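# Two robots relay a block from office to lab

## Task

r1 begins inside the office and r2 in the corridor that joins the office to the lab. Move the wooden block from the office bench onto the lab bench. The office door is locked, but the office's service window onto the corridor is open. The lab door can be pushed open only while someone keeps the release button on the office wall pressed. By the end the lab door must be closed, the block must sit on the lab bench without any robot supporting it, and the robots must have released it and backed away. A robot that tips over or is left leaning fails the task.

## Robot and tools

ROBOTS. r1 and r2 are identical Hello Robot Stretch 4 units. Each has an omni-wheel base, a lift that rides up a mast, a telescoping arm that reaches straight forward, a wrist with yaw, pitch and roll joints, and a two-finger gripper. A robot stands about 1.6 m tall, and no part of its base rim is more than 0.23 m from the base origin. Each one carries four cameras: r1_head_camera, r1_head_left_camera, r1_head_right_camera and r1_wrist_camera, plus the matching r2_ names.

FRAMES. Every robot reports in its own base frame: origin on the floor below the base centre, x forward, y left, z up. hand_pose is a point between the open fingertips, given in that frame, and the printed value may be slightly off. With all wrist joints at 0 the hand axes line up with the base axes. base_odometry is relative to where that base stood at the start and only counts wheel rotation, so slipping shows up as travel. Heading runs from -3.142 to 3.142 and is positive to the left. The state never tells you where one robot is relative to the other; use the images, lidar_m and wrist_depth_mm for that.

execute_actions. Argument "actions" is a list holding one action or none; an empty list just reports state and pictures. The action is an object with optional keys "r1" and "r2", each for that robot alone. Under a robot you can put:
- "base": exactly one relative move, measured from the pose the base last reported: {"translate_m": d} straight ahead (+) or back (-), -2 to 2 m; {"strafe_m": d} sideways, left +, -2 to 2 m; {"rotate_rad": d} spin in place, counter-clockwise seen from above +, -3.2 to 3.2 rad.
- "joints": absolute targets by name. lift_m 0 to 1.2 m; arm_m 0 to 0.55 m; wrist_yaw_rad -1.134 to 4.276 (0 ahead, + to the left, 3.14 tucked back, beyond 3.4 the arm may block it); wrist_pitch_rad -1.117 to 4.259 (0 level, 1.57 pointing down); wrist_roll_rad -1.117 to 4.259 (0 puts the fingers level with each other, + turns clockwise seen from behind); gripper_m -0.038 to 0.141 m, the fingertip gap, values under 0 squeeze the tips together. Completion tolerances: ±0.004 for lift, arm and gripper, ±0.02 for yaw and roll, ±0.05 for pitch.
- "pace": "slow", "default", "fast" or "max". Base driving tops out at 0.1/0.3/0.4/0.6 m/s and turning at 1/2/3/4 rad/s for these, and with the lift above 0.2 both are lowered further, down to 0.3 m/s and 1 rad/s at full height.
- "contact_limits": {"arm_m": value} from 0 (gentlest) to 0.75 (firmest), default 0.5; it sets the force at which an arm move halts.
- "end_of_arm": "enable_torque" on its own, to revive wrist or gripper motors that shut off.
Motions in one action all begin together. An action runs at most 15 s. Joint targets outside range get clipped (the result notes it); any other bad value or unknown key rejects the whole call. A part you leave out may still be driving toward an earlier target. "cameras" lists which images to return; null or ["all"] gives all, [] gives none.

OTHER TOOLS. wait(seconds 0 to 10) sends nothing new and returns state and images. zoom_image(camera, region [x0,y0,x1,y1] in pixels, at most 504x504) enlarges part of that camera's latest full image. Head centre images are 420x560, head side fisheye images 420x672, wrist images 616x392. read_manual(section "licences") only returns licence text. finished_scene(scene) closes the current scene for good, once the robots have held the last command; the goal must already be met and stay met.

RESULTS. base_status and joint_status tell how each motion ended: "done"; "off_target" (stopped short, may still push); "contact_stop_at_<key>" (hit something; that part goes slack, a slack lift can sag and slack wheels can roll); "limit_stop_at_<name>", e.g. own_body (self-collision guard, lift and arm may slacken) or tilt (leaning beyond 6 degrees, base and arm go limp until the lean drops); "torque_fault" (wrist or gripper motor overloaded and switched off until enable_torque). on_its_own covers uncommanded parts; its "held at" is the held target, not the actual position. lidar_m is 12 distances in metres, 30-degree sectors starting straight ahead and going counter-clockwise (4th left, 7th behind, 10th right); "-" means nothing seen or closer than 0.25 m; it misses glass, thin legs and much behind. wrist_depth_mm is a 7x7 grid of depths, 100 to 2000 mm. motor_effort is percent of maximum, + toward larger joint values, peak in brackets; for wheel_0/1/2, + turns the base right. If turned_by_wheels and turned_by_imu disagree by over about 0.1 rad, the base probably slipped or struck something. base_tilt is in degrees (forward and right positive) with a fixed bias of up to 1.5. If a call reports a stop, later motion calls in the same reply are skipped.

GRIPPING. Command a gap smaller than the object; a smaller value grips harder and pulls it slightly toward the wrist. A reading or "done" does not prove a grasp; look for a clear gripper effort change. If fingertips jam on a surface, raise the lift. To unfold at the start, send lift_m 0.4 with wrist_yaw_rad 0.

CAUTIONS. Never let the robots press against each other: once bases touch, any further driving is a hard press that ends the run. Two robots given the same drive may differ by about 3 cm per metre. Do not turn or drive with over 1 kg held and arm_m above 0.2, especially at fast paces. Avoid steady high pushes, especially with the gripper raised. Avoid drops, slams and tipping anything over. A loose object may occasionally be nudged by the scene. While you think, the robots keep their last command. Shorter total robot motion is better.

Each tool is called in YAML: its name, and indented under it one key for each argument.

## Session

execute_actions:
  actions: []

Scene clock: 0.00 s.
r1.base_odometry: x=+0.000 y=+0.000 heading=+0.000 (m, m, rad; r1's odometry frame)
r1.turned_by_wheels: +0.000 (rad since the last result)
r1.turned_by_imu: +0.000 (rad since the last result)
r1.base_tilt: forward=+0.8 right=-0.2 (deg)
r1.lidar_m: 1.07 1.00 1.17 1.41 1.41 1.44 1.74 3.13 1.07 0.76 1.02 2.11
r1.base_status: not commanded
r1.joint_positions: lift_m=+0.298 arm_m=+0.002 wrist_yaw_rad=+3.065 wrist_pitch_rad=+0.016 wrist_roll_rad=+0.014 gripper_m=+0.057
r1.joint_status: not commanded
r1.motor_effort: lift_m=+18 arm_m=-1 wrist_yaw_rad=+1 wrist_pitch_rad=-6 wrist_roll_rad=+0 gripper_m=-2 wheel_0=+0 wheel_1=+0 wheel_2=+0 (%)
r1.hand_pose: x=-0.1077 y=+0.1093 z=+0.4712 quat_wxyz=(+0.039, -0.008, +0.007, +0.999) (m; r1's base frame)
r1.wrist_depth_mm: 141 143 - - 1708 1336 1160 / - 141 - - 1618 1366 1160 / 105 139 247 - 1618 1336 1160 / 112 140 296 - 1576 1336 1160 / 138 - - - 1576 1336 1160 / - - 209 1863 195 1336 1160 / 1281 1336 1160 150 1160 1138 1138
r2.base_odometry: x=+0.000 y=+0.000 heading=+0.000 (m, m, rad; r2's odometry frame)
r2.turned_by_wheels: +0.000 (rad since the last result)
r2.turned_by_imu: +0.000 (rad since the last result)
r2.base_tilt: forward=-0.1 right=+0.2 (deg)
r2.lidar_m: 0.81 0.87 1.05 0.99 1.06 0.89 0.86 0.92 1.18 2.84 1.17 0.86
r2.base_status: not commanded
r2.joint_positions: lift_m=+0.141 arm_m=+0.003 wrist_yaw_rad=+3.129 wrist_pitch_rad=+0.004 wrist_roll_rad=-0.005 gripper_m=+0.057
r2.joint_status: not commanded
r2.motor_effort: lift_m=+21 arm_m=+0 wrist_yaw_rad=+0 wrist_pitch_rad=-6 wrist_roll_rad=+0 gripper_m=-2 wheel_0=+0 wheel_1=+0 wheel_2=+0 (%)
r2.hand_pose: x=-0.1139 y=+0.0912 z=+0.3182 quat_wxyz=(+0.006, -0.002, -0.002, +1.000) (m; r2's base frame)
r2.wrist_depth_mm: 131 134 976 976 1008 904 946 / 105 133 991 991 1008 917 917 / 108 134 274 991 991 931 917 / 125 144 1008 991 1008 931 946 / 891 991 991 991 991 946 960 / 904 991 190 1008 193 931 917 / 878 759 854 134 809 741 768
pictures: r1_head_camera, r1_head_left_camera, r1_head_right_camera, r1_wrist_camera, r2_head_camera, r2_head_left_camera, r2_head_right_camera, r2_wrist_camera
camera_calibration (this result's frames):
r1_wrist_camera: T_world_to_cam=[[0.0602809, 0.997824, -0.0267172, -0.0839969], [-0.0334116, -0.0247338, -0.999136, 0.540128], [-0.997622, 0.0611214, 0.0318479, 0.0963493], [0, 0, 0, 1]] pos_world=[0.11923, 0.0912845, 0.534348]
r2_wrist_camera: T_world_to_cam=[[0.0392621, 0.997807, -0.0532867, -0.0720542], [0.00472835, -0.0535127, -0.998556, 0.381592], [-0.999218, 0.0389534, -0.006819, 0.104912], [0, 0, 0, 1]] pos_world=[0.105855, 0.0882295, 0.377917]
Images, in order (width x height): r1_head_camera 420x560, r1_head_left_camera 420x672, r1_head_right_camera 420x672, r1_wrist_camera 616x392, r2_head_camera 420x560, r2_head_left_camera 420x672, r2_head_right_camera 420x672, r2_wrist_camera 616x392.

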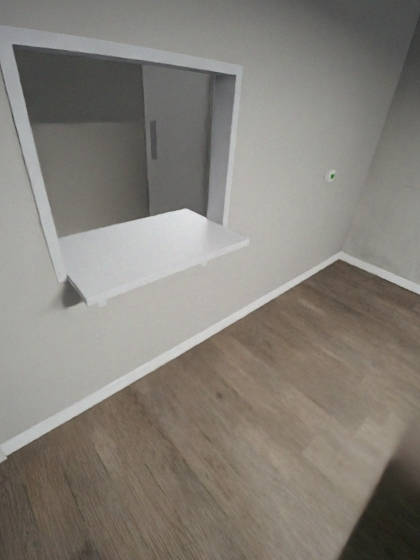

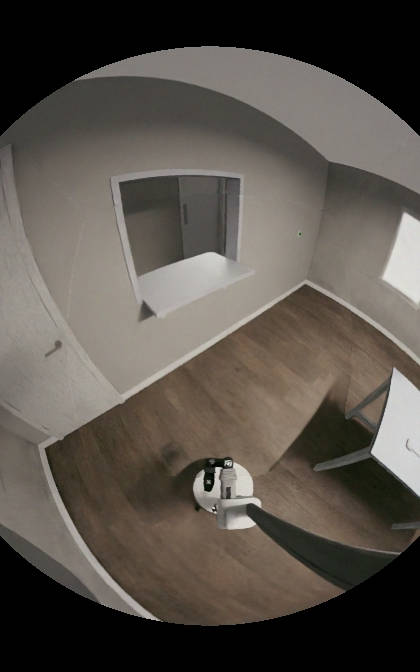

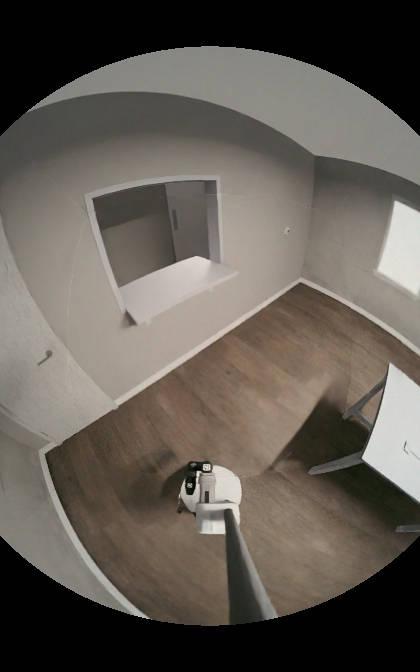

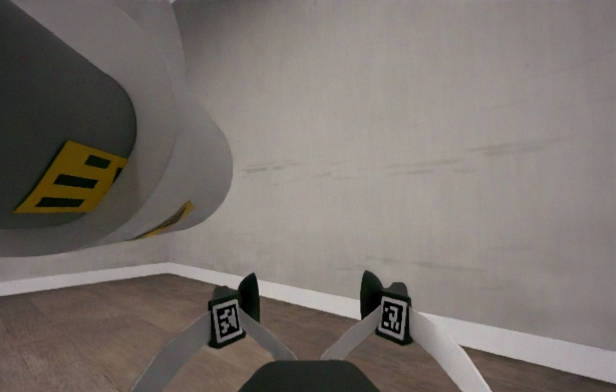

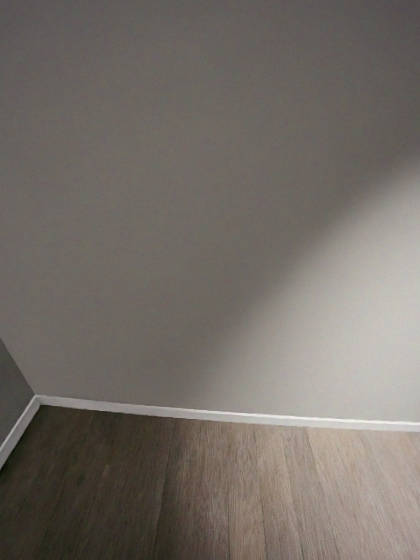

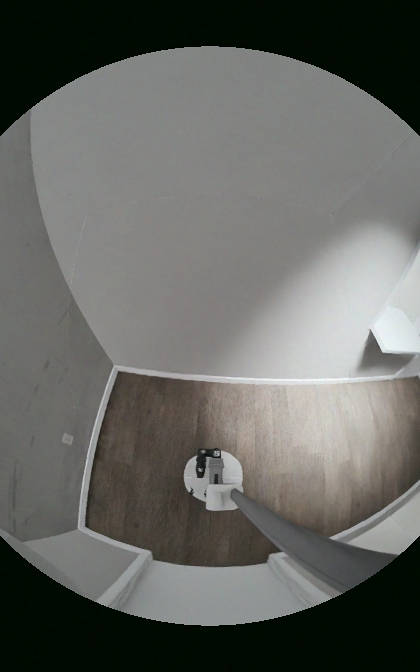

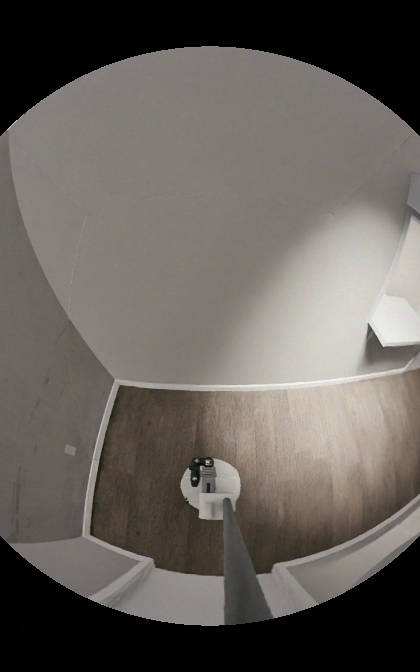

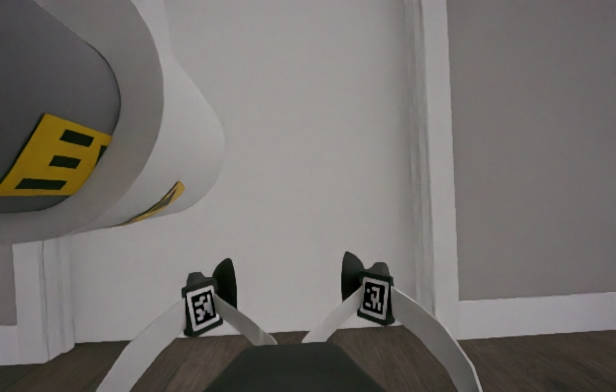

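execute_actions:
  actions:
    - {"r1":{"base":{"rotate_rad":-1.6},"joints":{"lift_m":0.9,"wrist_yaw_rad":0,"wrist_pitch_rad":0.4,"gripper_m":0.14},"pace":"fast"},"r2":{"base":{"strafe_m":-1.3},"joints":{"lift_m":0.95,"wrist_yaw_rad":0,"wrist_pitch_rad":0.4,"gripper_m":0.14},"pace":"max"}}
  cameras: ["r1_head_camera","r1_head_left_camera","r1_wrist_camera","r2_head_camera"]

Scene clock: 3.93 s.
r1.base_odometry: x=+0.000 y=+0.000 heading=-1.599 (m, m, rad; r1's odometry frame)
r1.turned_by_wheels: -1.599 (rad since the last result)
r1.turned_by_imu: -1.587 (rad since the last result)
r1.base_tilt: forward=+0.8 right=-0.1 (deg)
r1.lidar_m: 0.75 1.00 2.18 1.07 0.99 1.18 1.40 1.42 1.44 1.70 3.14 1.10
r1.base_status: done
r1.joint_positions: lift_m=+0.900 arm_m=+0.002 wrist_yaw_rad=+0.000 wrist_pitch_rad=+0.402 wrist_roll_rad=+0.014 gripper_m=+0.140
r1.joint_status: all done
r1.motor_effort: lift_m=+21(22) arm_m=-1(1) wrist_yaw_rad=+0(5) wrist_pitch_rad=-3(5) wrist_roll_rad=+1(1) gripper_m=+0(0) wheel_0=+4(11) wheel_1=+2(11) wheel_2=+1(9) (%)
r1.hand_pose: x=+0.4387 y=-0.0873 z=+0.9651 quat_wxyz=(+0.980, +0.007, +0.200, -0.001) (m; r1's base frame)
r1.wrist_depth_mm: - - - - - - - / - - - - - - - / - - - - 1576 1537 - / - 1098 1025 991 960 1618 - / - - 707 732 - - - / 1708 1182 591 1708 1708 211 1618 / 1464 1336 1336 147 1397 1366 1366
r2.base_odometry: x=+0.000 y=-1.300 heading=+0.000 (m, m, rad; r2's odometry frame)
r2.turned_by_wheels: +0.000 (rad since the last result)
r2.turned_by_imu: +0.001 (rad since the last result)
r2.base_tilt: forward=-0.3 right=+0.1 (deg)
r2.lidar_m: 0.53 0.63 1.19 2.29 1.13 0.88 0.82 0.84 1.32 2.38 0.76 0.58
r2.base_status: done
r2.joint_positions: lift_m=+0.950 arm_m=+0.003 wrist_yaw_rad=+0.000 wrist_pitch_rad=+0.402 wrist_roll_rad=-0.005 gripper_m=+0.140
r2.joint_status: all done
r2.motor_effort: lift_m=+22(24) arm_m=+0(0) wrist_yaw_rad=+0(7) wrist_pitch_rad=-5(7) wrist_roll_rad=+0(0) gripper_m=-1(1) wheel_0=-1(16) wheel_1=+1(15) wheel_2=+0(0) (%)
r2.hand_pose: x=+0.4389 y=-0.0874 z=+1.0152 quat_wxyz=(+0.980, -0.002, +0.200, +0.001) (m; r2's base frame)
r2.wrist_depth_mm: 492 - - - - - - / 521 615 - - - - - / 554 615 904 878 866 842 854 / 591 585 597 591 585 580 569 / 621 449 449 442 439 436 433 / 647 195 392 399 397 407 707 / 723 715 707 133 750 759 759
pictures: r1_head_camera, r1_head_left_camera, r1_wrist_camera, r2_head_camera
camera_calibration (this result's frames):
r1_wrist_camera: T_world_to_cam=[[0.00576054, -0.999503, -0.0309884, -0.0538643], [-0.347037, 0.0270648, -0.937461, 1.12957], [0.937834, 0.0161544, -0.346709, 0.150079], [0, 0, 0, 1]] pos_world=[0.251563, -0.0868334, 1.10929]
Images, in order (width x height): r1_head_camera 420x560, r1_head_left_camera 420x672, r1_wrist_camera 616x392, r2_head_camera 420x560.

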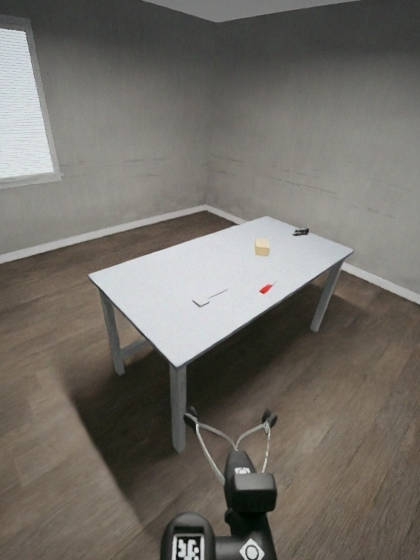

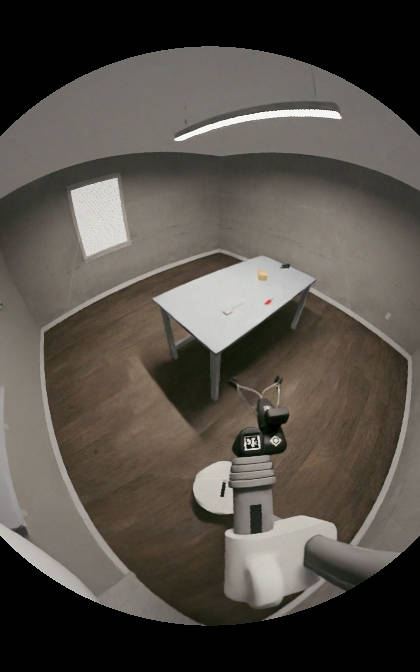

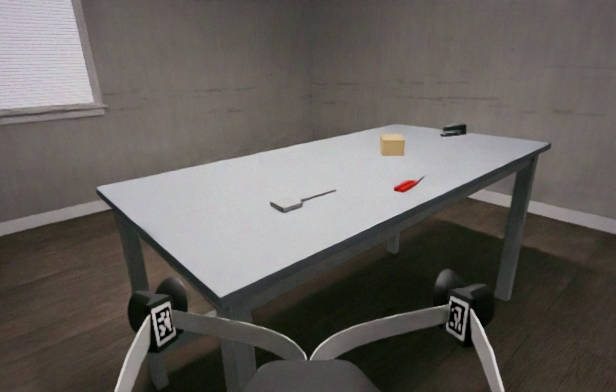

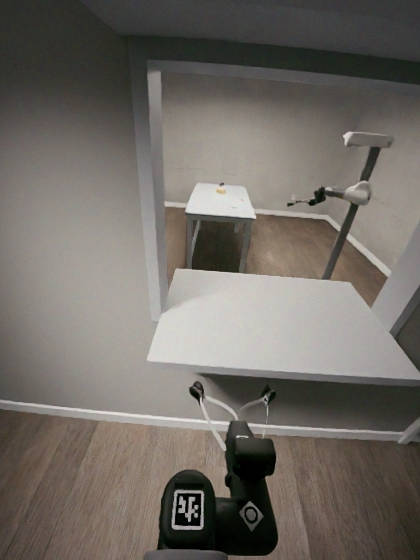

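execute_actions:
  actions:
    - {"r1":{"base":{"rotate_rad":0.73},"pace":"fast"},"r2":{"base":{"strafe_m":-0.1},"joints":{"lift_m":0.89}}}
  cameras: []

execute_actions:
  actions:
    - {"r1":{"base":{"strafe_m":-1.02},"joints":{"wrist_yaw_rad":-0.93,"arm_m":0.4,"lift_m":0.83},"pace":"max"}}
  cameras: []

execute_actions:
  actions:
    - {"r1":{"base":{"translate_m":0.22},"pace":"fast"}}
  cameras: ["r1_head_camera","r1_wrist_camera"]

Scene clock: 6.07 s.
r1.base_odometry: x=+0.000 y=+0.000 heading=-0.870 (m, m, rad; r1's odometry frame)
r1.turned_by_wheels: +0.729 (rad since the last result)
r1.turned_by_imu: +0.725 (rad since the last result)
r1.base_tilt: forward=+0.9 right=+0.0 (deg)
r1.lidar_m: 3.33 1.36 1.01 1.14 1.18 1.49 1.40 1.48 2.04 3.13 0.86 0.73
r1.base_status: done
r1.joint_positions: lift_m=+0.900 arm_m=+0.002 wrist_yaw_rad=+0.000 wrist_pitch_rad=+0.402 wrist_roll_rad=+0.014 gripper_m=+0.140
r1.joint_status: not commanded
r1.motor_effort: lift_m=+20(21) arm_m=-1(1) wrist_yaw_rad=+1(0) wrist_pitch_rad=-3(3) wrist_roll_rad=+1(0) gripper_m=+3(1) wheel_0=-6(10) wheel_1=-3(9) wheel_2=-3(9) (%)
r1.hand_pose: x=+0.4387 y=-0.0874 z=+0.9651 quat_wxyz=(+0.980, +0.007, +0.200, -0.001) (m; r1's base frame)
r1.wrist_depth_mm: 1756 - - - - - - / 1708 - - - - - - / 1756 - - - - - - / 1708 - - - - 946 917 / 1756 - - - - 809 676 / 1618 1618 1756 1756 1661 210 544 / 1464 1397 1397 148 1308 1255 1229
r2.base_odometry: x=+0.000 y=-1.400 heading=+0.000 (m, m, rad; r2's odometry frame)
r2.turned_by_wheels: +0.000 (rad since the last result)
r2.turned_by_imu: +0.000 (rad since the last result)
r2.base_tilt: forward=-0.3 right=+0.1 (deg)
r2.lidar_m: 0.54 0.58 1.16 2.41 1.17 0.88 0.86 0.90 1.29 2.28 0.74 0.58
r2.base_status: done
r2.joint_positions: lift_m=+0.890 arm_m=+0.003 wrist_yaw_rad=+0.000 wrist_pitch_rad=+0.402 wrist_roll_rad=-0.005 gripper_m=+0.140
r2.joint_status: all done
r2.motor_effort: lift_m=+18(18) arm_m=+0(0) wrist_yaw_rad=+1(1) wrist_pitch_rad=-5(6) wrist_roll_rad=+0(0) gripper_m=+1(0) wheel_0=+1(7) wheel_1=-2(9) wheel_2=+0(1) (%)
r2.hand_pose: x=+0.4389 y=-0.0874 z=+0.9556 quat_wxyz=(+0.980, -0.002, +0.200, +0.001) (m; r2's base frame)
r2.wrist_depth_mm: 554 - - - - 1863 - / 549 - - - - - - / 554 683 668 661 640 640 627 / 455 452 449 442 436 430 427 / 368 370 368 368 370 373 382 / 668 195 661 668 668 699 707 / 723 715 715 133 750 750 759
pictures: none
No camera images: the call's "cameras" was empty. Leave "cameras" out to get every camera's image.

Scene clock: 10.00 s.
r1.base_odometry: x=-0.780 y=-0.657 heading=-0.870 (m, m, rad; r1's odometry frame)
r1.turned_by_wheels: +0.000 (rad since the last result)
r1.turned_by_imu: +0.001 (rad since the last result)
r1.base_tilt: forward=+0.7 right=+0.0 (deg)
r1.lidar_m: 0.56 0.62 2.06 2.00 2.05 1.49 1.40 1.48 2.00 2.11 0.84 0.62
r1.base_status: done
r1.joint_positions: lift_m=+0.830 arm_m=+0.399 wrist_yaw_rad=-0.930 wrist_pitch_rad=+0.402 wrist_roll_rad=+0.014 gripper_m=+0.140
r1.joint_status: all done
r1.motor_effort: lift_m=+16(18) arm_m=+4(7) wrist_yaw_rad=-1(5) wrist_pitch_rad=-5(5) wrist_roll_rad=+1(1) gripper_m=+3(2) wheel_0=+2(13) wheel_1=-2(11) wheel_2=+0(3) (%)
r1.hand_pose: x=+0.6588 y=-0.2650 z=+0.8954 quat_wxyz=(+0.875, +0.096, +0.176, -0.440) (m; r1's base frame)
r1.wrist_depth_mm: - - - - 1921 1661 1537 / - - - - - 1708 1576 / - - - - - 1863 1576 / - 798 778 778 750 750 1618 / 574 508 500 549 544 544 1756 / 442 399 427 421 421 210 1499 / 355 340 351 148 343 373 1255
r2.base_odometry: x=+0.000 y=-1.400 heading=+0.000 (m, m, rad; r2's odometry frame)
r2.turned_by_wheels: +0.000 (rad since the last result)
r2.turned_by_imu: +0.000 (rad since the last result)
r2.base_tilt: forward=-0.2 right=+0.1 (deg)
r2.lidar_m: 0.53 0.59 1.17 2.39 1.16 0.87 0.85 0.91 1.29 2.27 0.73 0.56
r2.base_status: not commanded
r2.joint_positions: lift_m=+0.890 arm_m=+0.003 wrist_yaw_rad=+0.000 wrist_pitch_rad=+0.402 wrist_roll_rad=-0.005 gripper_m=+0.140
r2.joint_status: not commanded
r2.motor_effort: lift_m=+17(18) arm_m=+0(0) wrist_yaw_rad=+0(1) wrist_pitch_rad=-5(5) wrist_roll_rad=+0(0) gripper_m=+3(0) wheel_0=+1(1) wheel_1=-1(2) wheel_2=+0(0) (%)
r2.hand_pose: x=+0.4389 y=-0.0874 z=+0.9556 quat_wxyz=(+0.980, -0.002, +0.200, +0.001) (m; r2's base frame)
r2.wrist_depth_mm: 559 - - - - - - / 544 - - - - - - / 554 683 668 661 654 634 634 / 459 452 449 439 439 430 427 / 366 368 370 373 370 375 384 / 654 193 661 668 668 691 699 / 723 723 723 133 750 741 768
pictures: none
No camera images: the call's "cameras" was empty. Leave "cameras" out to get every camera's image.

Scene clock: 11.90 s.
r1.base_odometry: x=-0.638 y=-0.826 heading=-0.870 (m, m, rad; r1's odometry frame)
r1.turned_by_wheels: +0.000 (rad since the last result)
r1.turned_by_imu: +0.001 (rad since the last result)
r1.base_tilt: forward=+0.9 right=-0.1 (deg)
r1.lidar_m: 0.35 0.38 0.53 1.99 2.26 1.72 1.63 1.70 2.21 2.10 0.53 0.39
r1.base_status: done
r1.joint_positions: lift_m=+0.830 arm_m=+0.399 wrist_yaw_rad=-0.930 wrist_pitch_rad=+0.402 wrist_roll_rad=+0.014 gripper_m=+0.140
r1.joint_status: not commanded
r1.motor_effort: lift_m=+16(16) arm_m=+4(4) wrist_yaw_rad=+1(1) wrist_pitch_rad=-5(5) wrist_roll_rad=+1(2) gripper_m=+1(1) wheel_0=+3(9) wheel_1=+3(8) wheel_2=+0(11) (%)
r1.hand_pose: x=+0.6589 y=-0.2650 z=+0.8954 quat_wxyz=(+0.875, +0.096, +0.176, -0.440) (m; r1's base frame)
r1.wrist_depth_mm: - - - - 1921 1661 1499 / - - - - - 1756 1537 / - - - - - 1756 1618 / - - - 768 768 732 1618 / - 559 554 427 544 539 530 / 439 397 430 336 418 210 418 / 355 340 351 148 345 329 342
r2.base_odometry: x=+0.000 y=-1.400 heading=+0.000 (m, m, rad; r2's odometry frame)
r2.turned_by_wheels: +0.000 (rad since the last result)
r2.turned_by_imu: +0.000 (rad since the last result)
r2.base_tilt: forward=-0.3 right=+0.2 (deg)
r2.lidar_m: 0.53 0.60 1.18 2.39 1.13 0.88 0.82 0.91 1.29 2.28 0.77 0.55
r2.base_status: not commanded
r2.joint_positions: lift_m=+0.890 arm_m=+0.003 wrist_yaw_rad=+0.000 wrist_pitch_rad=+0.402 wrist_roll_rad=-0.005 gripper_m=+0.140
r2.joint_status: not commanded
r2.motor_effort: lift_m=+17(18) arm_m=+0(0) wrist_yaw_rad=+1(1) wrist_pitch_rad=-5(6) wrist_roll_rad=+0(0) gripper_m=+0(0) wheel_0=+1(1) wheel_1=-1(1) wheel_2=+0(0) (%)
r2.hand_pose: x=+0.4389 y=-0.0874 z=+0.9556 quat_wxyz=(+0.980, -0.002, +0.200, +0.001) (m; r2's base frame)
r2.wrist_depth_mm: 559 - - - - - - / 549 - - - - - - / 544 683 668 647 654 627 627 / 455 449 445 445 436 433 427 / 366 368 375 373 370 375 379 / 668 195 661 668 676 683 699 / 707 715 723 133 750 750 759
pictures: r1_head_camera, r1_wrist_camera
camera_calibration (this result's frames):
r1_wrist_camera: T_world_to_cam=[[-0.79789, -0.602006, -0.0309918, 0.399916], [-0.185925, 0.294677, -0.937335, 1.11011], [0.573414, -0.742128, -0.347048, -0.0382476], [0, 0, 0, 1]] pos_world=[0.547417, -0.114755, 1.03966]
Images, in order (width x height): r1_head_camera 420x560, r1_wrist_camera 616x392.

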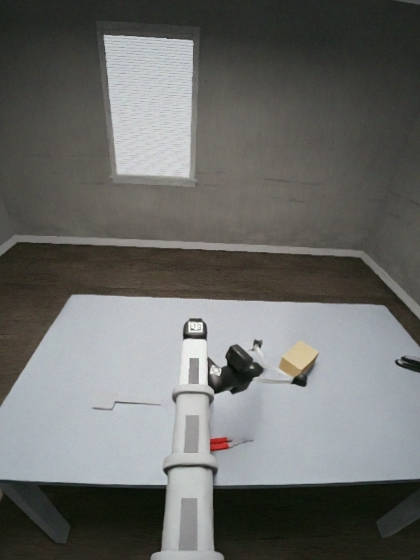

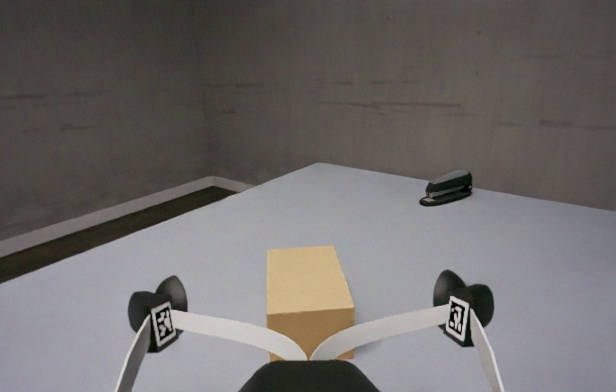

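execute_actions:
  actions:
    - {"r1":{"base":{"strafe_m":-0.103},"joints":{"arm_m":0.487,"lift_m":0.738}}}
  cameras: ["r1_wrist_camera"]

Scene clock: 13.70 s.
r1.base_odometry: x=-0.717 y=-0.892 heading=-0.870 (m, m, rad; r1's odometry frame)
r1.turned_by_wheels: +0.000 (rad since the last result)
r1.turned_by_imu: +0.001 (rad since the last result)
r1.base_tilt: forward=+0.9 right=+0.0 (deg)
r1.lidar_m: 0.36 0.38 0.55 2.09 2.34 1.71 1.62 1.70 2.11 2.02 0.52 0.39
r1.base_status: done
r1.joint_positions: lift_m=+0.738 arm_m=+0.486 wrist_yaw_rad=-0.930 wrist_pitch_rad=+0.402 wrist_roll_rad=+0.014 gripper_m=+0.140
r1.joint_status: all done
r1.motor_effort: lift_m=+14(14) arm_m=+5(3) wrist_yaw_rad=+2(2) wrist_pitch_rad=-5(4) wrist_roll_rad=+1(0) gripper_m=+1(2) wheel_0=+3(12) wheel_1=-1(9) wheel_2=+0(0) (%)
r1.hand_pose: x=+0.7457 y=-0.2651 z=+0.8036 quat_wxyz=(+0.875, +0.096, +0.175, -0.441) (m; r1's base frame)
r1.wrist_depth_mm: - - - - 1808 1537 1430 / - - - - 1863 1661 1464 / - - - - 1808 1661 1499 / - - 525 512 504 492 492 / 375 373 368 241 362 355 353 / 289 263 208 187 195 208 274 / 236 225 228 146 189 219 226
r2.base_odometry: x=+0.000 y=-1.400 heading=+0.000 (m, m, rad; r2's odometry frame)
r2.turned_by_wheels: +0.000 (rad since the last result)
r2.turned_by_imu: +0.000 (rad since the last result)
r2.base_tilt: forward=-0.2 right=+0.2 (deg)
r2.lidar_m: 0.54 0.60 1.15 2.41 1.16 0.90 0.83 0.88 1.31 2.25 0.75 0.56
r2.base_status: not commanded
r2.joint_positions: lift_m=+0.890 arm_m=+0.003 wrist_yaw_rad=+0.000 wrist_pitch_rad=+0.402 wrist_roll_rad=-0.005 gripper_m=+0.140
r2.joint_status: not commanded
r2.motor_effort: lift_m=+17(18) arm_m=+0(0) wrist_yaw_rad=-1(0) wrist_pitch_rad=-6(5) wrist_roll_rad=+0(0) gripper_m=-1(0) wheel_0=+1(1) wheel_1=-1(2) wheel_2=+0(0) (%)
r2.hand_pose: x=+0.4389 y=-0.0874 z=+0.9556 quat_wxyz=(+0.980, -0.002, +0.200, +0.001) (m; r2's base frame)
r2.wrist_depth_mm: 554 - - - - - - / 549 - - - - - - / 549 683 668 654 640 640 621 / 455 449 445 442 436 433 427 / 368 366 370 368 370 370 382 / 661 195 654 668 668 691 699 / 723 715 732 133 750 759 759
pictures: r1_wrist_camera
camera_calibration (this result's frames):
r1_wrist_camera: T_world_to_cam=[[-0.798136, -0.60168, -0.030992, 0.466607], [-0.185804, 0.294753, -0.937335, 1.0401], [0.573111, -0.742362, -0.347048, -0.119783], [0, 0, 0, 1]] pos_world=[0.634319, -0.114746, 0.94781]
Images, in order (width x height): r1_wrist_camera 616x392.

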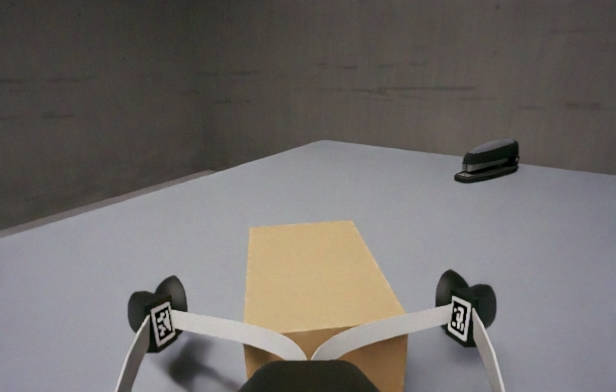

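execute_actions:
  actions:
    - {"r1":{"base":{"strafe_m":0.01},"joints":{"gripper_m":0.02,"arm_m":0.478}}}
  cameras: []

execute_actions:
  actions:
    - {"r1":{"joints":{"lift_m":0.79},"pace":"fast"}}
  cameras: ["r1_wrist_camera"]

Scene clock: 16.17 s.
r1.base_odometry: x=-0.709 y=-0.886 heading=-0.870 (m, m, rad; r1's odometry frame)
r1.turned_by_wheels: +0.000 (rad since the last result)
r1.turned_by_imu: +0.001 (rad since the last result)
r1.base_tilt: forward=+0.8 right=-0.1 (deg)
r1.lidar_m: 0.34 0.38 0.52 2.08 2.32 1.72 1.63 1.69 2.12 2.01 0.54 0.38
r1.base_status: done
r1.joint_positions: lift_m=+0.738 arm_m=+0.479 wrist_yaw_rad=-0.930 wrist_pitch_rad=+0.405 wrist_roll_rad=+0.014 gripper_m=+0.021
r1.joint_status: all done
r1.motor_effort: lift_m=+15(15) arm_m=-5(6) wrist_yaw_rad=+1(3) wrist_pitch_rad=-12(12) wrist_roll_rad=+1(1) gripper_m=-23(22) wheel_0=-5(11) wheel_1=+4(10) wheel_2=+0(1) (%)
r1.hand_pose: x=+0.7381 y=-0.2649 z=+0.8029 quat_wxyz=(+0.875, +0.096, +0.176, -0.441) (m; r1's base frame)
r1.wrist_depth_mm: - - - - 1863 1576 1430 / - - - - 1863 1661 1499 / - - - - 1863 1661 1537 / - 517 512 508 500 492 480 / 370 366 345 227 338 353 349 / 289 285 183 176 179 274 274 / 233 170 197 172 181 168 224
r2.base_odometry: x=+0.000 y=-1.400 heading=+0.000 (m, m, rad; r2's odometry frame)
r2.turned_by_wheels: +0.000 (rad since the last result)
r2.turned_by_imu: +0.000 (rad since the last result)
r2.base_tilt: forward=-0.3 right=+0.1 (deg)
r2.lidar_m: 0.54 0.57 1.16 2.39 1.18 0.87 0.85 0.91 1.30 2.26 0.74 0.58
r2.base_status: not commanded
r2.joint_positions: lift_m=+0.890 arm_m=+0.003 wrist_yaw_rad=+0.000 wrist_pitch_rad=+0.402 wrist_roll_rad=-0.005 gripper_m=+0.140
r2.joint_status: not commanded
r2.motor_effort: lift_m=+18(18) arm_m=+0(0) wrist_yaw_rad=+0(1) wrist_pitch_rad=-6(5) wrist_roll_rad=+0(0) gripper_m=-1(0) wheel_0=+1(1) wheel_1=-2(2) wheel_2=+0(0) (%)
r2.hand_pose: x=+0.4389 y=-0.0874 z=+0.9556 quat_wxyz=(+0.980, -0.002, +0.200, +0.001) (m; r2's base frame)
r2.wrist_depth_mm: 554 - - - - - - / 549 - - - - - - / 549 683 676 647 647 640 627 / 459 449 445 439 439 430 427 / 368 366 373 373 368 375 382 / 661 195 654 668 668 683 715 / 715 715 715 133 741 750 768
pictures: none
No camera images: the call's "cameras" was empty. Leave "cameras" out to get every camera's image.

Scene clock: 17.10 s.
r1.base_odometry: x=-0.709 y=-0.886 heading=-0.870 (m, m, rad; r1's odometry frame)
r1.turned_by_wheels: +0.000 (rad since the last result)
r1.turned_by_imu: +0.000 (rad since the last result)
r1.base_tilt: forward=+0.9 right=+0.0 (deg)
r1.lidar_m: 0.36 0.39 0.53 2.06 2.33 1.72 1.62 1.71 2.11 2.03 0.54 0.38
r1.base_status: not commanded
r1.joint_positions: lift_m=+0.790 arm_m=+0.479 wrist_yaw_rad=-0.930 wrist_pitch_rad=+0.405 wrist_roll_rad=+0.014 gripper_m=+0.021
r1.joint_status: all done
r1.motor_effort: lift_m=+22(23) arm_m=-5(5) wrist_yaw_rad=+3(2) wrist_pitch_rad=-12(13) wrist_roll_rad=+0(1) gripper_m=-23(23) wheel_0=-5(5) wheel_1=+4(4) wheel_2=+0(0) (%)
r1.hand_pose: x=+0.7381 y=-0.2648 z=+0.8542 quat_wxyz=(+0.875, +0.096, +0.177, -0.441) (m; r1's base frame)
r1.wrist_depth_mm: - - - - 1863 1576 1430 / - - - - 1863 1756 1430 / - - - - - 1708 1499 / - - 707 654 634 585 1464 / - 473 445 229 433 452 449 / 370 364 183 175 177 353 355 / 300 170 228 172 181 169 289
r2.base_odometry: x=+0.000 y=-1.400 heading=+0.000 (m, m, rad; r2's odometry frame)
r2.turned_by_wheels: +0.000 (rad since the last result)
r2.turned_by_imu: +0.000 (rad since the last result)
r2.base_tilt: forward=-0.1 right=+0.1 (deg)
r2.lidar_m: 0.54 0.57 1.17 2.42 1.17 0.90 0.85 0.91 1.32 2.25 0.73 0.55
r2.base_status: not commanded
r2.joint_positions: lift_m=+0.890 arm_m=+0.003 wrist_yaw_rad=+0.000 wrist_pitch_rad=+0.402 wrist_roll_rad=-0.005 gripper_m=+0.140
r2.joint_status: not commanded
r2.motor_effort: lift_m=+18(18) arm_m=+0(0) wrist_yaw_rad=-1(1) wrist_pitch_rad=-6(5) wrist_roll_rad=+0(0) gripper_m=+0(2) wheel_0=+1(1) wheel_1=-1(1) wheel_2=+0(0) (%)
r2.hand_pose: x=+0.4389 y=-0.0874 z=+0.9556 quat_wxyz=(+0.980, -0.002, +0.200, +0.001) (m; r2's base frame)
r2.wrist_depth_mm: 554 - - - - - - / 554 - - - - - - / 554 683 668 661 647 640 627 / 452 449 449 439 436 427 427 / 368 370 373 373 370 373 384 / 668 195 654 676 676 699 699 / 715 715 715 133 750 750 759
pictures: r1_wrist_camera
camera_calibration (this result's frames):
r1_wrist_camera: T_world_to_cam=[[-0.798276, -0.601493, -0.0310053, 0.462372], [-0.187229, 0.296752, -0.936421, 1.08693], [0.572451, -0.741717, -0.349507, -0.0948804], [0, 0, 0, 1]] pos_world=[0.626919, -0.114808, 0.998995]
Images, in order (width x height): r1_wrist_camera 616x392.

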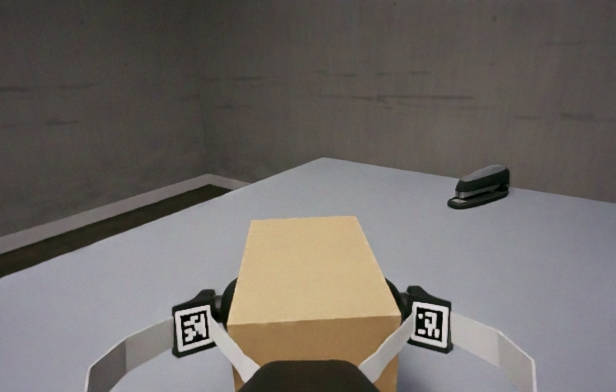

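execute_actions:
  actions:
    - {"r1":{"base":{"strafe_m":1.36},"joints":{"lift_m":0.93,"arm_m":0.005,"wrist_yaw_rad":0},"pace":"max"}}
  cameras: []

execute_actions:
  actions:
    - {"r1":{"base":{"translate_m":0.5},"pace":"fast"}}
  cameras: ["r1_head_camera"]

execute_actions:
  actions:
    - {"r1":{"base":{"rotate_rad":1.58},"pace":"fast"}}
  cameras: ["r1_head_camera"]

Scene clock: 22.07 s.
r1.base_odometry: x=+0.330 y=-0.009 heading=-0.870 (m, m, rad; r1's odometry frame)
r1.turned_by_wheels: +0.000 (rad since the last result)
r1.turned_by_imu: +0.004 (rad since the last result)
r1.base_tilt: forward=+0.8 right=-0.1 (deg)
r1.lidar_m: 3.13 1.01 0.74 0.72 0.96 1.30 1.63 1.70 2.34 1.48 0.80 0.99
r1.base_status: done
r1.joint_positions: lift_m=+0.930 arm_m=+0.006 wrist_yaw_rad=+0.000 wrist_pitch_rad=+0.405 wrist_roll_rad=+0.014 gripper_m=+0.021
r1.joint_status: all done
r1.motor_effort: lift_m=+20(24) arm_m=-5(5) wrist_yaw_rad=+1(11) wrist_pitch_rad=-13(14) wrist_roll_rad=+2(1) gripper_m=-24(24) wheel_0=-3(15) wheel_1=+1(12) wheel_2=+0(2) (%)
r1.hand_pose: x=+0.4418 y=-0.0874 z=+0.9942 quat_wxyz=(+0.980, +0.007, +0.201, -0.001) (m; r1's base frame)
r1.wrist_depth_mm: 1397 - - - - - - / 1397 - - - - - - / 1397 - - - - - - / 1366 - - - - - - / 1397 - - 228 - - 931 / 1366 1863 183 176 178 1708 1576 / 1336 162 178 171 180 168 1336
r2.base_odometry: x=+0.000 y=-1.400 heading=+0.000 (m, m, rad; r2's odometry frame)
r2.turned_by_wheels: +0.000 (rad since the last result)
r2.turned_by_imu: -0.001 (rad since the last result)
r2.base_tilt: forward=-0.2 right=+0.2 (deg)
r2.lidar_m: 0.55 0.58 1.18 2.40 1.19 0.87 0.84 0.91 1.30 2.26 0.76 0.54
r2.base_status: not commanded
r2.joint_positions: lift_m=+0.890 arm_m=+0.003 wrist_yaw_rad=+0.000 wrist_pitch_rad=+0.402 wrist_roll_rad=-0.005 gripper_m=+0.140
r2.joint_status: not commanded
r2.motor_effort: lift_m=+18(18) arm_m=+0(0) wrist_yaw_rad=+0(0) wrist_pitch_rad=-5(5) wrist_roll_rad=+0(0) gripper_m=+0(1) wheel_0=+1(1) wheel_1=-1(1) wheel_2=+0(0) (%)
r2.hand_pose: x=+0.4389 y=-0.0874 z=+0.9556 quat_wxyz=(+0.980, -0.002, +0.200, +0.001) (m; r2's base frame)
r2.wrist_depth_mm: 559 - - - - - - / 549 - - - - - - / 554 691 668 654 640 640 627 / 455 452 445 442 436 430 430 / 370 370 373 370 370 375 384 / 661 195 661 676 668 691 707 / 715 715 723 133 741 750 759
pictures: none
No camera images: the call's "cameras" was empty. Leave "cameras" out to get every camera's image.

Scene clock: 24.87 s.
r1.base_odometry: x=+0.653 y=-0.391 heading=-0.870 (m, m, rad; r1's odometry frame)
r1.turned_by_wheels: +0.000 (rad since the last result)
r1.turned_by_imu: +0.000 (rad since the last result)
r1.base_tilt: forward=+0.9 right=+0.0 (deg)
r1.lidar_m: 2.61 1.36 0.73 0.70 0.74 1.33 2.13 2.21 3.04 0.69 0.70 2.71
r1.base_status: done
r1.joint_positions: lift_m=+0.930 arm_m=+0.006 wrist_yaw_rad=+0.000 wrist_pitch_rad=+0.405 wrist_roll_rad=+0.014 gripper_m=+0.021
r1.joint_status: not commanded
r1.motor_effort: lift_m=+21(21) arm_m=-4(5) wrist_yaw_rad=+2(1) wrist_pitch_rad=-13(12) wrist_roll_rad=+1(1) gripper_m=-23(22) wheel_0=+3(9) wheel_1=+1(8) wheel_2=+0(14) (%)
r1.hand_pose: x=+0.4418 y=-0.0874 z=+0.9943 quat_wxyz=(+0.980, +0.007, +0.201, -0.001) (m; r1's base frame)
r1.wrist_depth_mm: 1397 - - - - - - / 1397 - - - - - - / 1397 - - - - - - / 1366 - - - - - - / 1430 - - 228 - - - / 1397 1808 183 175 178 1756 1708 / 1397 170 768 171 181 169 1397
r2.base_odometry: x=+0.000 y=-1.400 heading=+0.000 (m, m, rad; r2's odometry frame)
r2.turned_by_wheels: +0.000 (rad since the last result)
r2.turned_by_imu: +0.000 (rad since the last result)
r2.base_tilt: forward=-0.2 right=+0.1 (deg)
r2.lidar_m: 0.54 0.59 1.19 2.40 1.12 0.86 0.84 0.91 1.33 2.26 0.73 0.55
r2.base_status: not commanded
r2.joint_positions: lift_m=+0.890 arm_m=+0.003 wrist_yaw_rad=+0.000 wrist_pitch_rad=+0.402 wrist_roll_rad=-0.005 gripper_m=+0.140
r2.joint_status: not commanded
r2.motor_effort: lift_m=+18(18) arm_m=+0(0) wrist_yaw_rad=-1(1) wrist_pitch_rad=-5(6) wrist_roll_rad=+0(1) gripper_m=+1(0) wheel_0=+1(1) wheel_1=-1(2) wheel_2=+0(1) (%)
r2.hand_pose: x=+0.4389 y=-0.0874 z=+0.9556 quat_wxyz=(+0.980, -0.002, +0.200, +0.001) (m; r2's base frame)
r2.wrist_depth_mm: 559 - - - - - - / 554 - - - - - - / 554 691 676 661 647 634 621 / 452 452 445 442 436 430 427 / 366 368 368 370 373 375 382 / 661 196 661 668 668 691 707 / 723 723 715 133 741 750 768
pictures: r1_head_camera
Images, in order (width x height): r1_head_camera 420x560.

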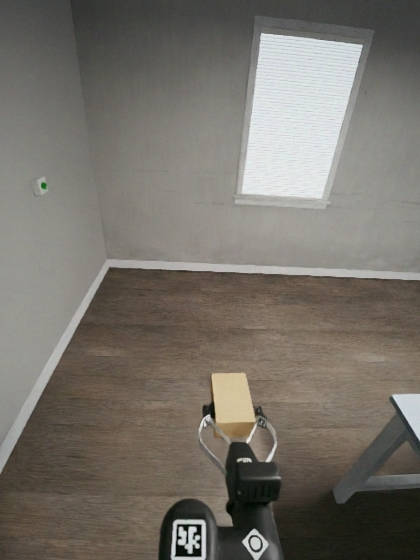

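Scene clock: 27.03 s.
r1.base_odometry: x=+0.653 y=-0.391 heading=+0.710 (m, m, rad; r1's odometry frame)
r1.turned_by_wheels: +1.579 (rad since the last result)
r1.turned_by_imu: +1.569 (rad since the last result)
r1.base_tilt: forward=+0.8 right=-0.2 (deg)
r1.lidar_m: 0.70 0.75 1.32 2.14 2.21 3.04 0.68 0.70 2.72 2.62 1.33 0.74
r1.base_status: done
r1.joint_positions: lift_m=+0.930 arm_m=+0.006 wrist_yaw_rad=+0.000 wrist_pitch_rad=+0.405 wrist_roll_rad=+0.014 gripper_m=+0.021
r1.joint_status: not commanded
r1.motor_effort: lift_m=+20(20) arm_m=-4(4) wrist_yaw_rad=+0(3) wrist_pitch_rad=-14(14) wrist_roll_rad=+1(0) gripper_m=-25(23) wheel_0=-6(10) wheel_1=-3(8) wheel_2=+0(10) (%)
r1.hand_pose: x=+0.4418 y=-0.0873 z=+0.9943 quat_wxyz=(+0.980, +0.007, +0.201, -0.001) (m; r1's base frame)
r1.wrist_depth_mm: 723 - - - - - 621 / 732 - - - - - 640 / 723 - - 1576 1008 798 683 / 654 640 627 621 609 597 715 / 521 517 504 229 508 759 778 / 820 798 183 175 179 809 809 / 866 170 517 171 180 169 866
r2.base_odometry: x=+0.000 y=-1.400 heading=+0.000 (m, m, rad; r2's odometry frame)
r2.turned_by_wheels: +0.000 (rad since the last result)
r2.turned_by_imu: +0.000 (rad since the last result)
r2.base_tilt: forward=-0.2 right=+0.1 (deg)
r2.lidar_m: 0.53 0.58 1.17 2.41 1.17 0.89 0.82 0.89 1.29 2.25 0.78 0.58
r2.base_status: not commanded
r2.joint_positions: lift_m=+0.890 arm_m=+0.003 wrist_yaw_rad=+0.000 wrist_pitch_rad=+0.402 wrist_roll_rad=-0.005 gripper_m=+0.140
r2.joint_status: not commanded
r2.motor_effort: lift_m=+18(18) arm_m=+0(0) wrist_yaw_rad=-1(1) wrist_pitch_rad=-5(6) wrist_roll_rad=+0(0) gripper_m=+0(0) wheel_0=+1(1) wheel_1=-2(2) wheel_2=+0(0) (%)
r2.hand_pose: x=+0.4389 y=-0.0874 z=+0.9556 quat_wxyz=(+0.980, -0.002, +0.200, +0.001) (m; r2's base frame)
r2.wrist_depth_mm: 554 - - - - - - / 549 - - - - - - / 554 691 661 668 647 634 634 / 462 455 445 442 436 436 427 / 368 370 370 373 368 375 382 / 668 195 654 676 668 691 707 / 723 715 715 133 750 759 768
pictures: r1_head_camera
Images, in order (width x height): r1_head_camera 420x560.

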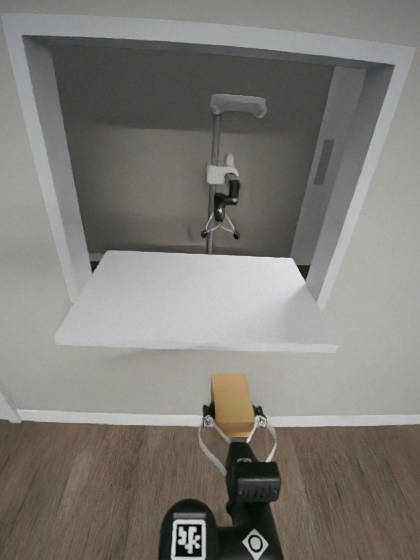

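execute_actions:
  actions:
    - {"r1":{"base":{"strafe_m":-0.03},"joints":{"arm_m":0.53},"pace":"fast"}}
  cameras: []

execute_actions:
  actions:
    - {"r1":{"joints":{"lift_m":0.889}}}
  cameras: []

execute_actions:
  actions:
    - {"r1":{"joints":{"gripper_m":0.12}},"r2":{"joints":{"arm_m":0.2}}}
  cameras: ["r2_wrist_camera"]

Scene clock: 29.63 s.
r1.base_odometry: x=+0.672 y=-0.413 heading=+0.710 (m, m, rad; r1's odometry frame)
r1.turned_by_wheels: +0.000 (rad since the last result)
r1.turned_by_imu: +0.001 (rad since the last result)
r1.base_tilt: forward=+0.9 right=-0.2 (deg)
r1.lidar_m: 0.70 0.74 1.33 2.15 2.26 3.07 0.68 0.71 2.70 2.59 1.33 0.75
r1.base_status: done
r1.joint_positions: lift_m=+0.930 arm_m=+0.529 wrist_yaw_rad=+0.000 wrist_pitch_rad=+0.405 wrist_roll_rad=+0.014 gripper_m=+0.021
r1.joint_status: all done
r1.motor_effort: lift_m=+21(21) arm_m=+5(5) wrist_yaw_rad=+1(2) wrist_pitch_rad=-11(13) wrist_roll_rad=+0(0) gripper_m=-24(24) wheel_0=+0(11) wheel_1=+1(11) wheel_2=+0(0) (%)
r1.hand_pose: x=+0.9653 y=-0.0873 z=+0.9944 quat_wxyz=(+0.980, +0.007, +0.201, -0.001) (m; r1's base frame)
r1.wrist_depth_mm: 1756 1808 1756 1025 1808 1808 1808 / 1808 1863 1808 854 1808 1921 1921 / 1921 1983 1983 1983 1921 - - / - - - - - - - / 452 445 418 229 407 427 421 / 349 342 183 176 179 330 329 / 282 170 220 171 180 169 271
r2.base_odometry: x=+0.000 y=-1.400 heading=+0.000 (m, m, rad; r2's odometry frame)
r2.turned_by_wheels: +0.000 (rad since the last result)
r2.turned_by_imu: +0.000 (rad since the last result)
r2.base_tilt: forward=-0.2 right=+0.1 (deg)
r2.lidar_m: 0.53 0.57 1.18 2.40 1.17 0.90 0.84 0.92 1.32 2.26 0.76 0.56
r2.base_status: not commanded
r2.joint_positions: lift_m=+0.890 arm_m=+0.003 wrist_yaw_rad=+0.000 wrist_pitch_rad=+0.402 wrist_roll_rad=-0.005 gripper_m=+0.140
r2.joint_status: not commanded
r2.motor_effort: lift_m=+18(18) arm_m=+0(0) wrist_yaw_rad=+0(1) wrist_pitch_rad=-5(6) wrist_roll_rad=+0(0) gripper_m=+0(2) wheel_0=+1(1) wheel_1=-2(2) wheel_2=+0(0) (%)
r2.hand_pose: x=+0.4389 y=-0.0874 z=+0.9556 quat_wxyz=(+0.980, -0.002, +0.200, +0.001) (m; r2's base frame)
r2.wrist_depth_mm: 549 - - 820 - - - / 554 - - 707 - - - / 549 683 668 609 647 634 627 / 459 455 445 442 433 430 427 / 368 370 370 370 368 375 382 / 676 195 654 676 676 691 707 / 715 715 715 133 741 750 759
pictures: none
No camera images: the call's "cameras" was empty. Leave "cameras" out to get every camera's image.

Scene clock: 30.67 s.
r1.base_odometry: x=+0.672 y=-0.413 heading=+0.710 (m, m, rad; r1's odometry frame)
r1.turned_by_wheels: +0.000 (rad since the last result)
r1.turned_by_imu: +0.000 (rad since the last result)
r1.base_tilt: forward=+0.8 right=-0.1 (deg)
r1.lidar_m: 0.70 0.74 1.33 2.17 2.27 3.08 0.69 0.72 2.70 2.59 1.33 0.74
r1.base_status: not commanded
r1.joint_positions: lift_m=+0.889 arm_m=+0.529 wrist_yaw_rad=+0.000 wrist_pitch_rad=+0.405 wrist_roll_rad=+0.014 gripper_m=+0.021
r1.joint_status: all done
r1.motor_effort: lift_m=+15(20) arm_m=+5(5) wrist_yaw_rad=+1(1) wrist_pitch_rad=-11(13) wrist_roll_rad=+0(0) gripper_m=-25(24) wheel_0=+0(1) wheel_1=+1(1) wheel_2=+0(0) (%)
r1.hand_pose: x=+0.9653 y=-0.0873 z=+0.9538 quat_wxyz=(+0.980, +0.007, +0.201, -0.001) (m; r1's base frame)
r1.wrist_depth_mm: 1756 1756 1708 1008 1661 1708 1808 / 1863 1808 1808 1118 1808 1863 1921 / 1921 1983 1921 1983 1983 - - / 525 521 504 492 484 480 492 / 368 364 342 228 330 345 343 / 283 281 183 176 178 268 267 / 230 170 195 172 180 169 220
r2.base_odometry: x=+0.000 y=-1.400 heading=+0.000 (m, m, rad; r2's odometry frame)
r2.turned_by_wheels: +0.000 (rad since the last result)
r2.turned_by_imu: +0.000 (rad since the last result)
r2.base_tilt: forward=-0.2 right=+0.1 (deg)
r2.lidar_m: 0.54 0.58 1.19 2.40 1.13 0.88 0.85 0.91 1.31 2.28 0.79 0.55
r2.base_status: not commanded
r2.joint_positions: lift_m=+0.890 arm_m=+0.003 wrist_yaw_rad=+0.000 wrist_pitch_rad=+0.402 wrist_roll_rad=-0.005 gripper_m=+0.140
r2.joint_status: not commanded
r2.motor_effort: lift_m=+17(18) arm_m=+0(0) wrist_yaw_rad=+0(1) wrist_pitch_rad=-5(5) wrist_roll_rad=+0(0) gripper_m=+0(2) wheel_0=+1(1) wheel_1=-1(1) wheel_2=+0(0) (%)
r2.hand_pose: x=+0.4389 y=-0.0874 z=+0.9556 quat_wxyz=(+0.980, -0.002, +0.200, +0.001) (m; r2's base frame)
r2.wrist_depth_mm: 554 - - 831 - - - / 554 - - - - - - / 554 683 661 585 647 647 627 / 455 449 445 442 436 430 427 / 368 368 373 373 370 375 379 / 661 195 668 676 676 683 707 / 715 715 715 133 741 750 759
pictures: none
No camera images: the call's "cameras" was empty. Leave "cameras" out to get every camera's image.

Scene clock: 32.53 s.
r1.base_odometry: x=+0.672 y=-0.413 heading=+0.710 (m, m, rad; r1's odometry frame)
r1.turned_by_wheels: +0.000 (rad since the last result)
r1.turned_by_imu: +0.001 (rad since the last result)
r1.base_tilt: forward=+0.8 right=-0.1 (deg)
r1.lidar_m: 0.71 0.73 1.34 2.17 2.25 3.08 0.69 0.72 2.71 2.59 1.33 0.74
r1.base_status: not commanded
r1.joint_positions: lift_m=+0.889 arm_m=+0.529 wrist_yaw_rad=+0.000 wrist_pitch_rad=+0.402 wrist_roll_rad=+0.014 gripper_m=+0.120
r1.joint_status: all done
r1.motor_effort: lift_m=+15(15) arm_m=+4(5) wrist_yaw_rad=+0(0) wrist_pitch_rad=-3(12) wrist_roll_rad=+1(0) gripper_m=+1(25) wheel_0=+1(1) wheel_1=+1(1) wheel_2=+0(0) (%)
r1.hand_pose: x=+0.9656 y=-0.0874 z=+0.9546 quat_wxyz=(+0.980, +0.007, +0.200, -0.001) (m; r1's base frame)
r1.wrist_depth_mm: 1808 1756 1756 1008 1708 1808 1808 / 1863 1863 1863 654 1863 1808 1921 / 1983 1863 1921 1921 1983 - - / 539 530 512 508 496 492 525 / 373 368 345 237 353 351 347 / 287 273 194 187 191 260 271 / 234 222 220 142 214 216 222
r2.base_odometry: x=+0.000 y=-1.400 heading=+0.000 (m, m, rad; r2's odometry frame)
r2.turned_by_wheels: +0.000 (rad since the last result)
r2.turned_by_imu: +0.000 (rad since the last result)
r2.base_tilt: forward=-0.2 right=+0.0 (deg)
r2.lidar_m: 0.52 0.59 1.20 2.41 1.17 0.87 0.84 0.89 1.31 2.24 0.75 0.55
r2.base_status: not commanded
r2.joint_positions: lift_m=+0.890 arm_m=+0.199 wrist_yaw_rad=+0.000 wrist_pitch_rad=+0.402 wrist_roll_rad=-0.005 gripper_m=+0.140
r2.joint_status: all done
r2.motor_effort: lift_m=+18(18) arm_m=+8(4) wrist_yaw_rad=+0(1) wrist_pitch_rad=-5(5) wrist_roll_rad=+0(0) gripper_m=-1(1) wheel_0=+1(1) wheel_1=-1(1) wheel_2=+0(0) (%)
r2.hand_pose: x=+0.6350 y=-0.0874 z=+0.9556 quat_wxyz=(+0.980, -0.002, +0.200, +0.001) (m; r2's base frame)
r2.wrist_depth_mm: - - - 627 - - - / - - - - - - - / - 668 661 433 640 627 621 / 452 449 442 394 430 424 424 / 336 334 332 327 325 322 319 / 268 194 264 263 242 250 258 / 223 215 225 133 217 216 215
pictures: r2_wrist_camera
camera_calibration (this result's frames):
r2_wrist_camera: T_world_to_cam=[[-0.0448342, -0.998237, -0.0389063, -0.0241223], [-0.392335, 0.0534107, -0.91827, 1.18973], [0.918729, -0.0259057, -0.394038, 0.0110406], [0, 0, 0, 1]] pos_world=[0.455547, -0.087338, 1.0959]
Images, in order (width x height): r2_wrist_camera 616x392.

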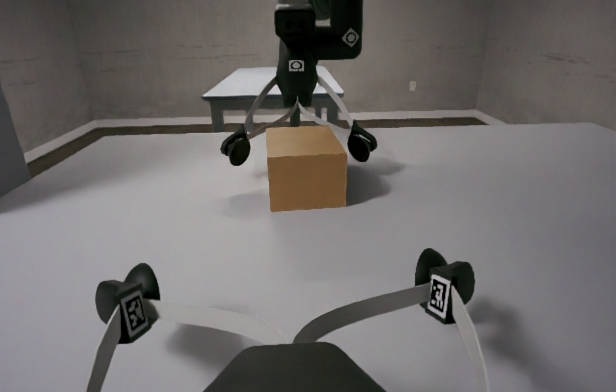

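execute_actions:
  actions:
    - {"r1":{"joints":{"arm_m":0.05},"pace":"fast"},"r2":{"base":{"strafe_m":-0.025},"joints":{"arm_m":0.425,"lift_m":0.893}}}
  cameras: ["r2_wrist_camera"]

Scene clock: 34.93 s.
r1.base_odometry: x=+0.672 y=-0.413 heading=+0.710 (m, m, rad; r1's odometry frame)
r1.turned_by_wheels: +0.000 (rad since the last result)
r1.turned_by_imu: +0.001 (rad since the last result)
r1.base_tilt: forward=+0.8 right=-0.1 (deg)
r1.lidar_m: 0.71 0.75 1.34 2.16 2.27 3.09 0.68 0.70 2.69 2.59 1.34 0.74
r1.base_status: not commanded
r1.joint_positions: lift_m=+0.889 arm_m=+0.051 wrist_yaw_rad=+0.000 wrist_pitch_rad=+0.402 wrist_roll_rad=+0.014 gripper_m=+0.120
r1.joint_status: all done
r1.motor_effort: lift_m=+15(15) arm_m=-5(4) wrist_yaw_rad=+1(1) wrist_pitch_rad=-5(5) wrist_roll_rad=+1(1) gripper_m=+1(1) wheel_0=+1(1) wheel_1=+1(1) wheel_2=+0(0) (%)
r1.hand_pose: x=+0.4871 y=-0.0875 z=+0.9544 quat_wxyz=(+0.980, +0.007, +0.200, -0.001) (m; r1's base frame)
r1.wrist_depth_mm: - - - 1430 - - 574 / - - - 904 - - 603 / 732 904 904 723 854 699 634 / 539 530 521 512 496 492 488 / 715 707 723 707 699 715 723 / 768 759 741 768 741 741 759 / 809 809 809 143 820 798 809
r2.base_odometry: x=+0.000 y=-1.425 heading=+0.000 (m, m, rad; r2's odometry frame)
r2.turned_by_wheels: +0.000 (rad since the last result)
r2.turned_by_imu: +0.000 (rad since the last result)
r2.base_tilt: forward=-0.3 right=+0.1 (deg)
r2.lidar_m: 0.54 0.57 1.17 2.43 1.17 0.85 0.84 0.90 1.29 2.21 0.74 0.57
r2.base_status: done
r2.joint_positions: lift_m=+0.893 arm_m=+0.424 wrist_yaw_rad=+0.000 wrist_pitch_rad=+0.402 wrist_roll_rad=-0.005 gripper_m=+0.140
r2.joint_status: all done
r2.motor_effort: lift_m=+24(22) arm_m=+8(7) wrist_yaw_rad=+0(0) wrist_pitch_rad=-5(5) wrist_roll_rad=+0(1) gripper_m=+0(0) wheel_0=-1(13) wheel_1=+1(8) wheel_2=+0(2) (%)
r2.hand_pose: x=+0.8600 y=-0.0874 z=+0.9581 quat_wxyz=(+0.980, -0.002, +0.200, +0.001) (m; r2's base frame)
r2.wrist_depth_mm: - - - 878 - - - / - - - 1983 - - - / - - - - - - - / 455 449 442 439 439 427 427 / 340 336 247 220 329 325 325 / 271 191 178 178 194 250 260 / 225 216 213 132 212 218 218
pictures: r2_wrist_camera
camera_calibration (this result's frames):
r2_wrist_camera: T_world_to_cam=[[-0.044832, -0.998237, -0.0389065, -0.0139394], [-0.392333, 0.05341, -0.918271, 1.28028], [0.91873, -0.0259037, -0.394036, -0.19469], [0, 0, 0, 1]] pos_world=[0.680539, -0.0873378, 1.09839]
Images, in order (width x height): r2_wrist_camera 616x392.

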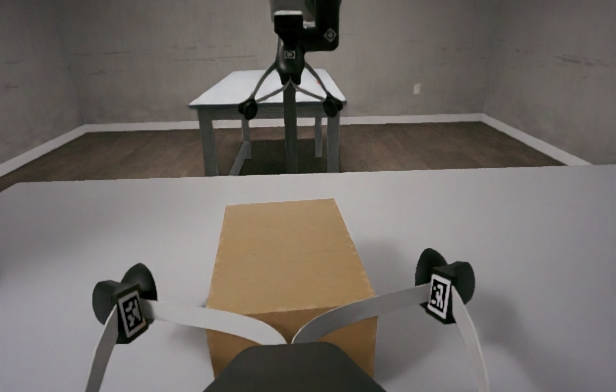

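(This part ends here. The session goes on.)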